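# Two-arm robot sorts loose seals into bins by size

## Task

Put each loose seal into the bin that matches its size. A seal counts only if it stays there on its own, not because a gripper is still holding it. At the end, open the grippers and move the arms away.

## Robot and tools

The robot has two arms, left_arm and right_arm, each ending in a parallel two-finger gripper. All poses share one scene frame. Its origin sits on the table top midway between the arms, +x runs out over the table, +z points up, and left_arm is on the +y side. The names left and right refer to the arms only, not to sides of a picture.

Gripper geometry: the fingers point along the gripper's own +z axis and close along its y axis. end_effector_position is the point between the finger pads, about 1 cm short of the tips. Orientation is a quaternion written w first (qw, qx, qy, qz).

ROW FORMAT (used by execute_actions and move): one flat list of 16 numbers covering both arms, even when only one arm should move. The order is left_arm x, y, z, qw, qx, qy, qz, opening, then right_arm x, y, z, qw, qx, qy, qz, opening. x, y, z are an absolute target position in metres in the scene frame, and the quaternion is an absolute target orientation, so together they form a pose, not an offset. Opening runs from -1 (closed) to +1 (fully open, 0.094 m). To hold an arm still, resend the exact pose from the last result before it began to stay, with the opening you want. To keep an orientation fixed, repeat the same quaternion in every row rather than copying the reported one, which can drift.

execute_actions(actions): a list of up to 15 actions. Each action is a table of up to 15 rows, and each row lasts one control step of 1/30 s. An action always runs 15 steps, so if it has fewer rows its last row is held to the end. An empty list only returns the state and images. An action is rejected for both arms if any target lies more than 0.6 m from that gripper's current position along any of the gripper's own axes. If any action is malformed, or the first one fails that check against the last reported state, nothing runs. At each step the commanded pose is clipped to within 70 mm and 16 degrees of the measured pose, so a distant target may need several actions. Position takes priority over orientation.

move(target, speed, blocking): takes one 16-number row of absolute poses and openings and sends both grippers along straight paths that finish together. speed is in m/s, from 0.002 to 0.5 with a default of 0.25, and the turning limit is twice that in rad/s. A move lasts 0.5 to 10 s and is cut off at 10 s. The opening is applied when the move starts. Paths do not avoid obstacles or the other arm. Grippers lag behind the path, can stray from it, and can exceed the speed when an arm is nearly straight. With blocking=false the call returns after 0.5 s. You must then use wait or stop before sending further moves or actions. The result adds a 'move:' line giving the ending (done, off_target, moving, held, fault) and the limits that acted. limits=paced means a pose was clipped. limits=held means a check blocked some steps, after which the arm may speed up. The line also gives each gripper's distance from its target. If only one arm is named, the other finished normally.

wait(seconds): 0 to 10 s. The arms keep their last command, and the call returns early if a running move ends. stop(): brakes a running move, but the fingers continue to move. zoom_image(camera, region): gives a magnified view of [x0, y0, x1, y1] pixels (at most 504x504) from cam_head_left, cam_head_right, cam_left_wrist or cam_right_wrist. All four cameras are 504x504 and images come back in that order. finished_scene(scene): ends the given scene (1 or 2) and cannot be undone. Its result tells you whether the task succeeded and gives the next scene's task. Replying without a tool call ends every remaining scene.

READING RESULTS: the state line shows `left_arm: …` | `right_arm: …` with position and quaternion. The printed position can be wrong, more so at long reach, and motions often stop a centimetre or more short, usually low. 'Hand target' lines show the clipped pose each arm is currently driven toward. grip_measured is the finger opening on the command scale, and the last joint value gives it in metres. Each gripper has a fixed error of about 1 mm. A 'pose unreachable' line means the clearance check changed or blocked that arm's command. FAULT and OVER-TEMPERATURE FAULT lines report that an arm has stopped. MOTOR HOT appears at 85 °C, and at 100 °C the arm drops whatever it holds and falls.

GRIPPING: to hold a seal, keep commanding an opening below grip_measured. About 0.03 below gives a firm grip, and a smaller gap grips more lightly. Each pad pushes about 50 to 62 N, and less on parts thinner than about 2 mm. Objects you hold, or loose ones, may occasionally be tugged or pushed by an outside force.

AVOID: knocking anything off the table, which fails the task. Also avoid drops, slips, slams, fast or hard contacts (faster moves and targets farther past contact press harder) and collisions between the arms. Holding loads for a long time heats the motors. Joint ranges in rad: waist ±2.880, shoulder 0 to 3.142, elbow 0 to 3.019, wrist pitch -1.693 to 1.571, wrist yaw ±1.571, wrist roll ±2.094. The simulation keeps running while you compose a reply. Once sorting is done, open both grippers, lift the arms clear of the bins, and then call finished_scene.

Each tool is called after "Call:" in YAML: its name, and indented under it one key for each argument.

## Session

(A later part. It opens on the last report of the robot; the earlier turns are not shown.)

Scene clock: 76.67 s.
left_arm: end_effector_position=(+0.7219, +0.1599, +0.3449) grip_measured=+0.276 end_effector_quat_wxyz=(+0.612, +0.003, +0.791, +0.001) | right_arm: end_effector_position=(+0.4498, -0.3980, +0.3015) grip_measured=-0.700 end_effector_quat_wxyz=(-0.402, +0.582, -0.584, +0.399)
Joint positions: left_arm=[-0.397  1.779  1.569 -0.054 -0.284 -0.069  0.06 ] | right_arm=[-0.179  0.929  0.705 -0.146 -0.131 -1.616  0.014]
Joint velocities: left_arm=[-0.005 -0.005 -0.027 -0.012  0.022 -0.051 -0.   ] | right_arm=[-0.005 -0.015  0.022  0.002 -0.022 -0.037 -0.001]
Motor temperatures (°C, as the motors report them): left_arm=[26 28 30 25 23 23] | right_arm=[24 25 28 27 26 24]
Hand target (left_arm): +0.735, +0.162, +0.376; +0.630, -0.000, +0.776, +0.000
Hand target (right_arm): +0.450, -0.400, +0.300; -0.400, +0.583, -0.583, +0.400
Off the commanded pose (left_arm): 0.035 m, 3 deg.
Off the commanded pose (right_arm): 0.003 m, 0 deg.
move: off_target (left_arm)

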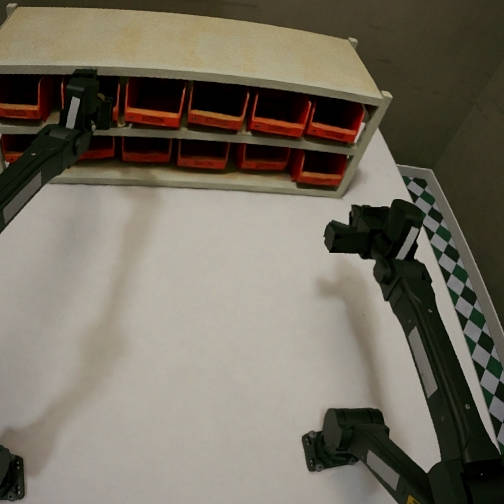

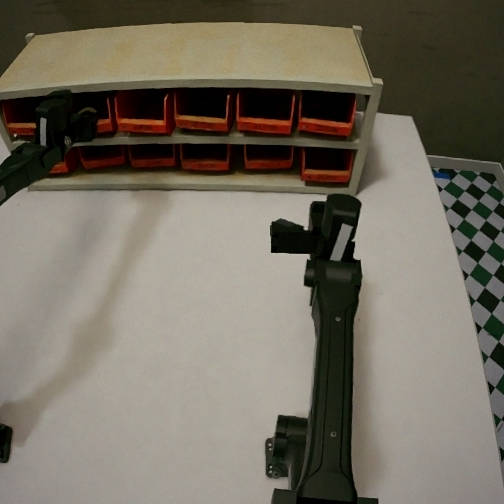

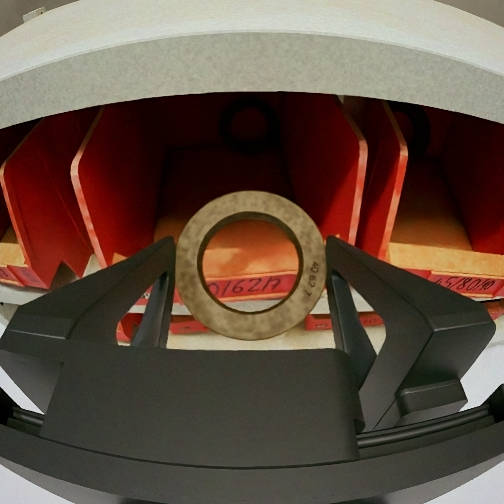

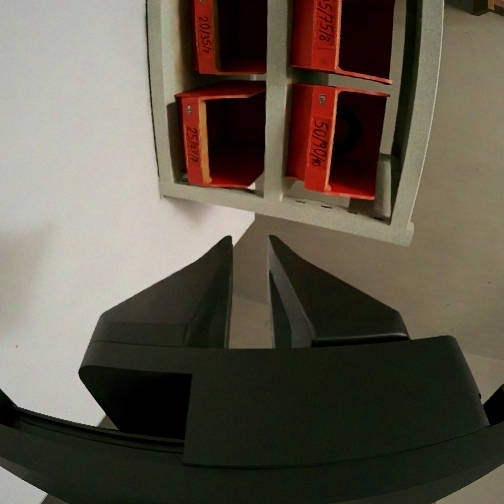

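Call:
move:
  target: [0.78,0.183,0.368,0.64,0,0.768,0,0.245,0.45,-0.40,0.3,0.40,-0.583,0.583,-0.40,-0.7]
  speed: 0.05

Scene clock: 79.13 s.
left_arm: end_effector_position=(+0.7616, +0.1822, +0.3345) grip_measured=+0.276 end_effector_quat_wxyz=(+0.614, +0.001, +0.789, +0.002) | right_arm: end_effector_position=(+0.4498, -0.3980, +0.3015) grip_measured=-0.700 end_effector_quat_wxyz=(-0.402, +0.582, -0.584, +0.399)
Joint positions: left_arm=[-0.347  1.869  1.667 -0.054 -0.239 -0.057  0.06 ] | right_arm=[-0.179  0.929  0.705 -0.146 -0.131 -1.616  0.014]
Joint velocities: left_arm=[ 0.005  0.005  0.002 -0.002 -0.022  0.037 -0.001] | right_arm=[-0.005 -0.005 -0.002  0.002  0.022 -0.007 -0.   ]
Motor temperatures (°C, as the motors report them): left_arm=[26 28 31 25 23 23] | right_arm=[24 25 28 27 26 24]
Hand target (left_arm): +0.776, +0.183, +0.368; +0.640, -0.000, +0.768, +0.001
Hand target (right_arm): +0.450, -0.400, +0.300; -0.400, +0.583, -0.583, +0.400
Off the commanded pose (left_arm): 0.038 m, 4 deg.
Off the commanded pose (right_arm): 0.003 m, 0 deg.
move: off_target (left_arm)

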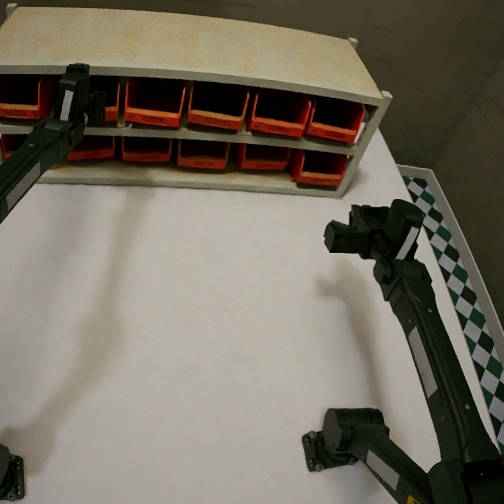

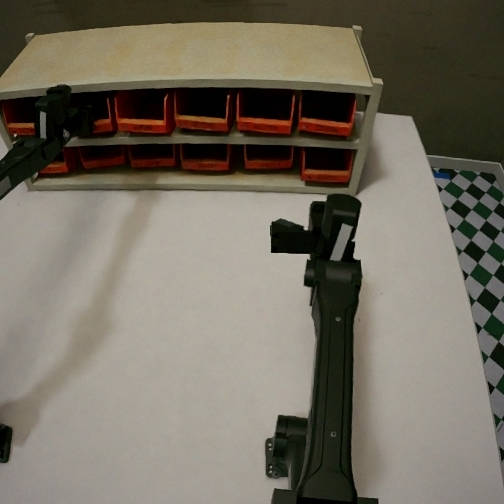

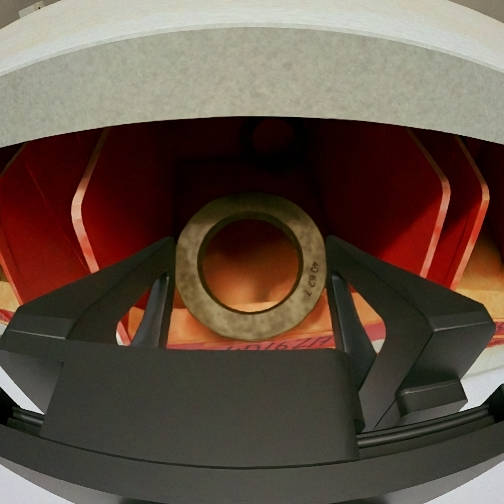

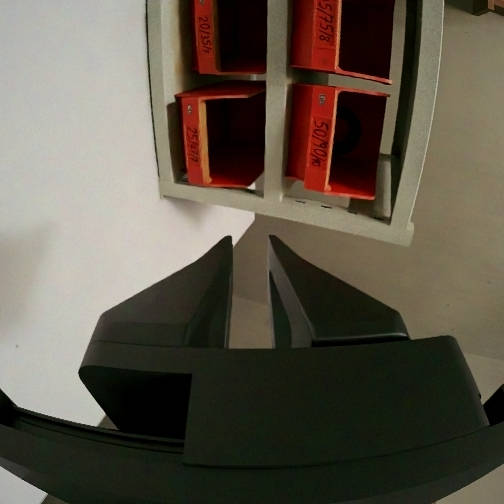

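Call:
move:
  target: [0.812,0.177,0.366,0.64,0,0.768,0,0.245,0.45,-0.40,0.3,0.40,-0.583,0.583,-0.40,-0.7]
  speed: 0.04

Scene clock: 81.70 s.
left_arm: end_effector_position=(+0.7949, +0.1733, +0.3402) grip_measured=+0.276 end_effector_quat_wxyz=(+0.624, +0.000, +0.781, -0.002) | right_arm: end_effector_position=(+0.4498, -0.3980, +0.3015) grip_measured=-0.700 end_effector_quat_wxyz=(-0.402, +0.582, -0.584, +0.399)
Joint positions: left_arm=[-0.347  1.958  1.799 -0.07  -0.236 -0.057  0.06 ] | right_arm=[-0.179  0.929  0.705 -0.146 -0.131 -1.616  0.014]
Joint velocities: left_arm=[-0.005  0.005 -0.002 -0.002  0.007 -0.022 -0.   ] | right_arm=[-0.005 -0.005 -0.007 -0.017  0.007  0.007 -0.   ]
Motor temperatures (°C, as the motors report them): left_arm=[26 28 31 25 23 23] | right_arm=[24 24 28 27 26 24]
Hand target (left_arm): +0.808, +0.177, +0.366; +0.640, -0.000, +0.768, +0.000
Hand target (right_arm): +0.450, -0.400, +0.300; -0.400, +0.583, -0.583, +0.400
Off the commanded pose (left_arm): 0.031 m, 2 deg.
Off the commanded pose (right_arm): 0.003 m, 0 deg.
move: off_target (left_arm)

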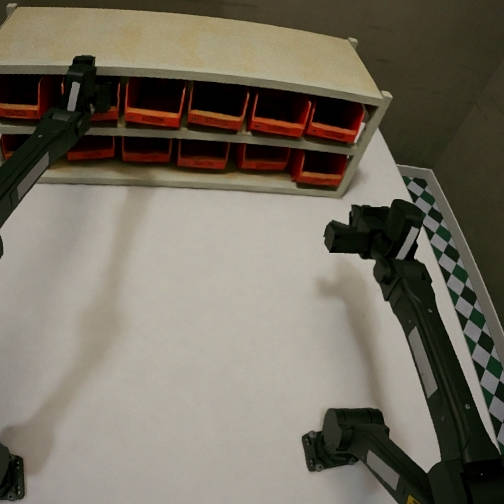

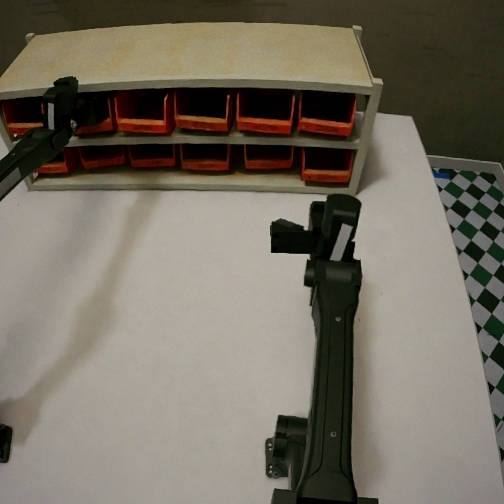

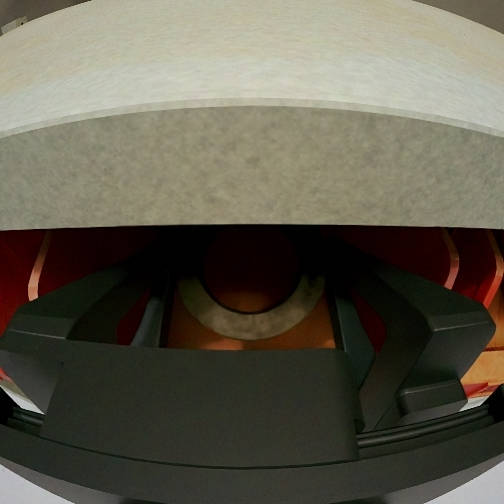

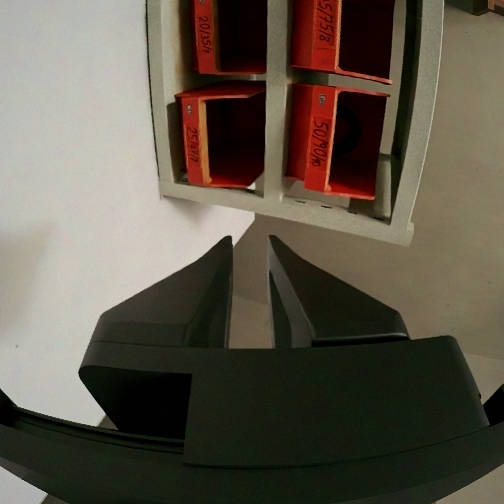

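Call:
execute_actions:
  actions:
    - [[0.812,0.179,0.352,0.64,0,0.768,0,0.245,0.45,-0.40,0.3,0.40,-0.583,0.583,-0.40,-0.7]]
    - [[0.812,0.179,0.352,0.64,0,0.768,0,0.4,0.45,-0.40,0.3,0.40,-0.583,0.583,-0.40,-0.7]]

Call:
move:
  target: [0.66,0.177,0.35,0.64,0,0.768,0,0.4,0.45,-0.40,0.3,0.40,-0.583,0.583,-0.40,-0.7]
  speed: 0.15

Scene clock: 83.83 s.
left_arm: end_effector_position=(+0.7981, +0.1755, +0.3303) grip_measured=+0.398 end_effector_quat_wxyz=(+0.620, +0.001, +0.785, -0.000) | right_arm: end_effector_position=(+0.4498, -0.3980, +0.3015) grip_measured=-0.700 end_effector_quat_wxyz=(-0.402, +0.582, -0.584, +0.399)
Joint positions: left_arm=[-0.343  1.97   1.8   -0.07  -0.232 -0.056  0.066] | right_arm=[-0.179  0.929  0.705 -0.146 -0.131 -1.616  0.014]
Joint velocities: left_arm=[ 0.005  0.015  0.027 -0.017  0.007 -0.066 -0.   ] | right_arm=[-0.024  0.005 -0.027  0.002 -0.066  0.022  0.   ]
Motor temperatures (°C, as the motors report them): left_arm=[26 28 32 25 23 23] | right_arm=[24 24 28 27 26 24]
Hand target (left_arm): +0.809, +0.179, +0.352; +0.640, -0.000, +0.768, +0.000
Hand target (right_arm): +0.450, -0.400, +0.300; -0.400, +0.583, -0.583, +0.400
Off the commanded pose (left_arm): 0.026 m, 3 deg.
Off the commanded pose (right_arm): 0.003 m, 0 deg.

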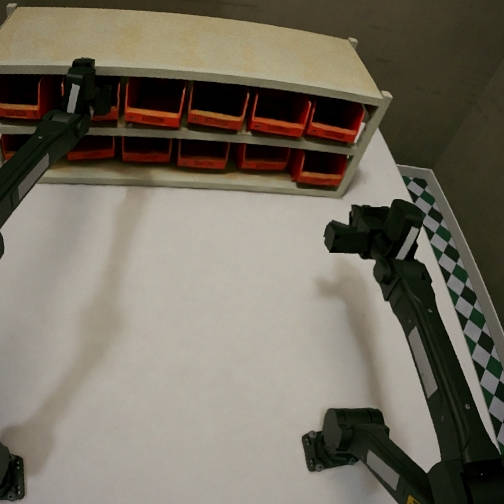

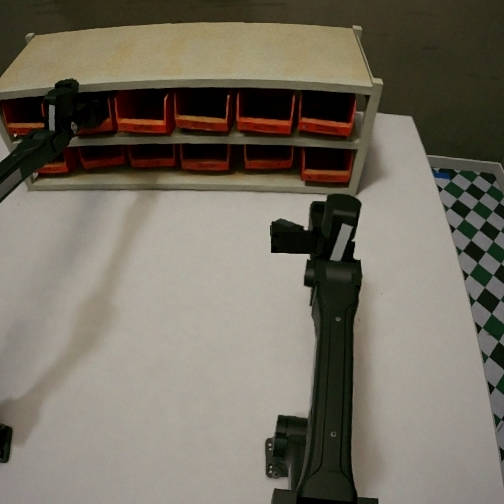

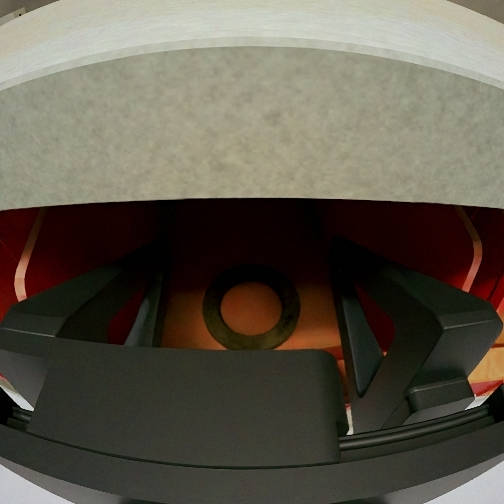

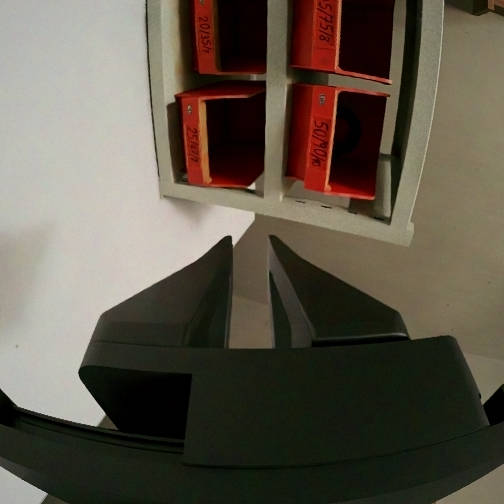

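Scene clock: 85.23 s.
left_arm: end_effector_position=(+0.6655, +0.1817, +0.3307) grip_measured=+0.398 end_effector_quat_wxyz=(+0.625, +0.001, +0.781, +0.005) | right_arm: end_effector_position=(+0.4498, -0.3980, +0.3015) grip_measured=-0.700 end_effector_quat_wxyz=(-0.402, +0.582, -0.584, +0.399)
Joint positions: left_arm=[-0.392  1.638  1.323  0.084 -0.289 -0.058  0.066] | right_arm=[-0.179  0.929  0.705 -0.146 -0.131 -1.616  0.014]
Joint velocities: left_arm=[ 0.005  0.005  0.012  0.022 -0.022  0.022 -0.002] | right_arm=[-0.015 -0.015 -0.012  0.012 -0.051  0.022 -0.001]
Motor temperatures (°C, as the motors report them): left_arm=[26 28 31 25 23 23] | right_arm=[24 24 28 27 26 24]
Hand target (left_arm): +0.660, +0.179, +0.349; +0.640, -0.001, +0.768, -0.001
Hand target (right_arm): +0.450, -0.400, +0.300; -0.400, +0.583, -0.583, +0.400
Off the commanded pose (left_arm): 0.021 m, 2 deg.
Off the commanded pose (right_arm): 0.003 m, 0 deg.
move: off_target (left_arm)

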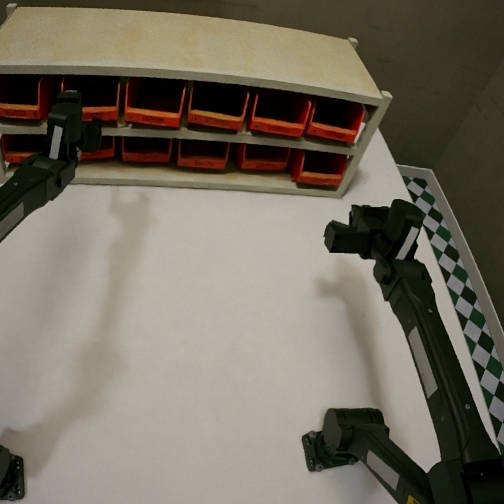

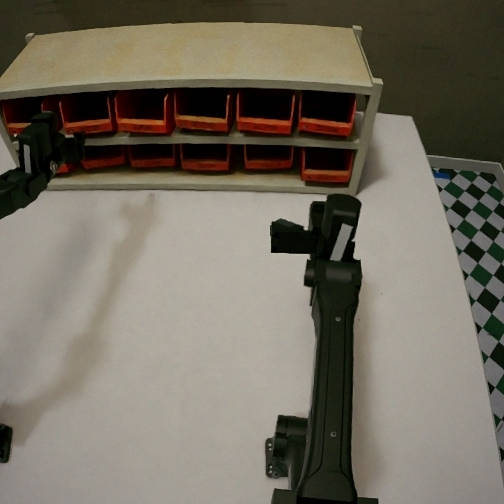

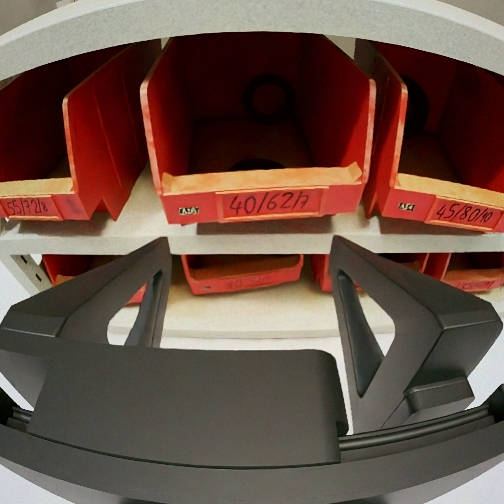

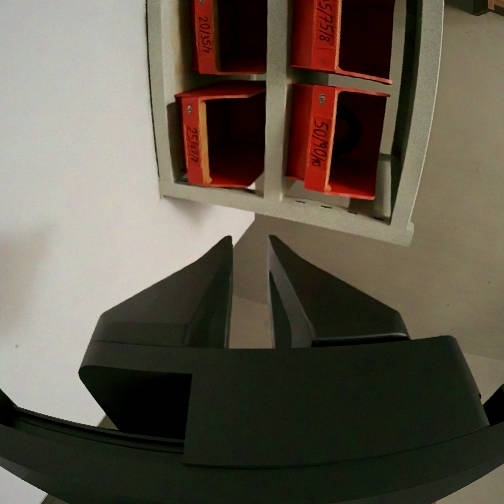

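Call:
move:
  target: [0.42,0.36,0.33,0.4,0,0.916,0,1,0.45,-0.40,0.3,0.40,-0.583,0.583,-0.40,-0.7]
  speed: 0.3

Scene clock: 87.63 s.
left_arm: end_effector_position=(+0.4271, +0.3666, +0.3269) grip_measured=+1.000 end_effector_quat_wxyz=(+0.402, -0.004, +0.916, +0.004) | right_arm: end_effector_position=(+0.4498, -0.3980, +0.3015) grip_measured=-0.700 end_effector_quat_wxyz=(-0.402, +0.582, -0.584, +0.399)
Joint positions: left_arm=[-0.022  1.056  1.056 -0.744  0.047  0.049  0.094] | right_arm=[-0.179  0.929  0.705 -0.146 -0.131 -1.616  0.014]
Joint velocities: left_arm=[ 0.005 -0.005 -0.007  0.007 -0.037  0.066  0.   ] | right_arm=[-0.005 -0.015 -0.002 -0.027 -0.022  0.037 -0.002]
Motor temperatures (°C, as the motors report them): left_arm=[26 28 31 25 23 23] | right_arm=[24 24 28 27 26 24]
Hand target (left_arm): +0.423, +0.365, +0.327; +0.400, +0.005, +0.917, +0.006
Hand target (right_arm): +0.450, -0.400, +0.300; -0.400, +0.583, -0.583, +0.400
Off the commanded pose (left_arm): 0.010 m, 1 deg.
Off the commanded pose (right_arm): 0.003 m, 0 deg.
move: done

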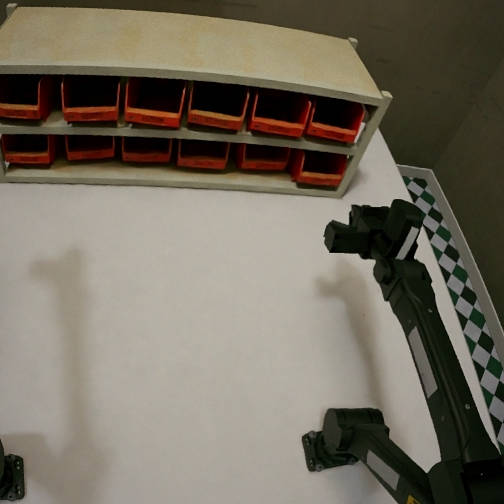

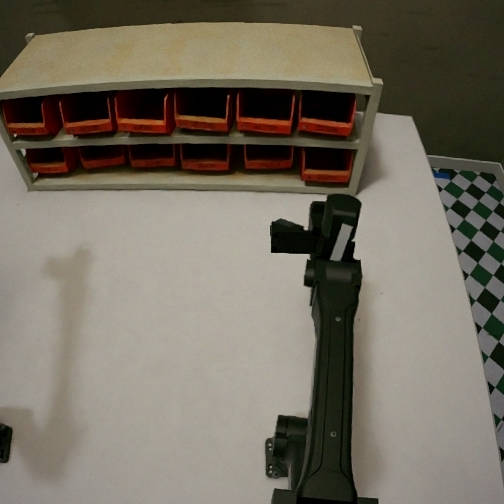

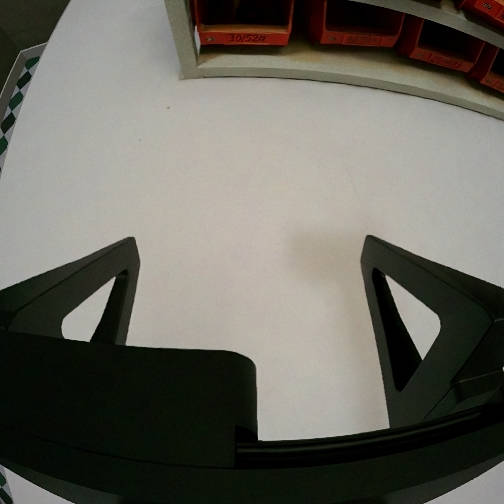

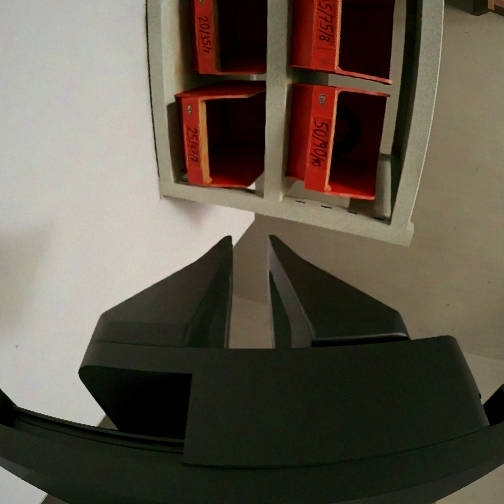

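Call:
finished_scene:
  scene: 1

The scene is finished: the task was done.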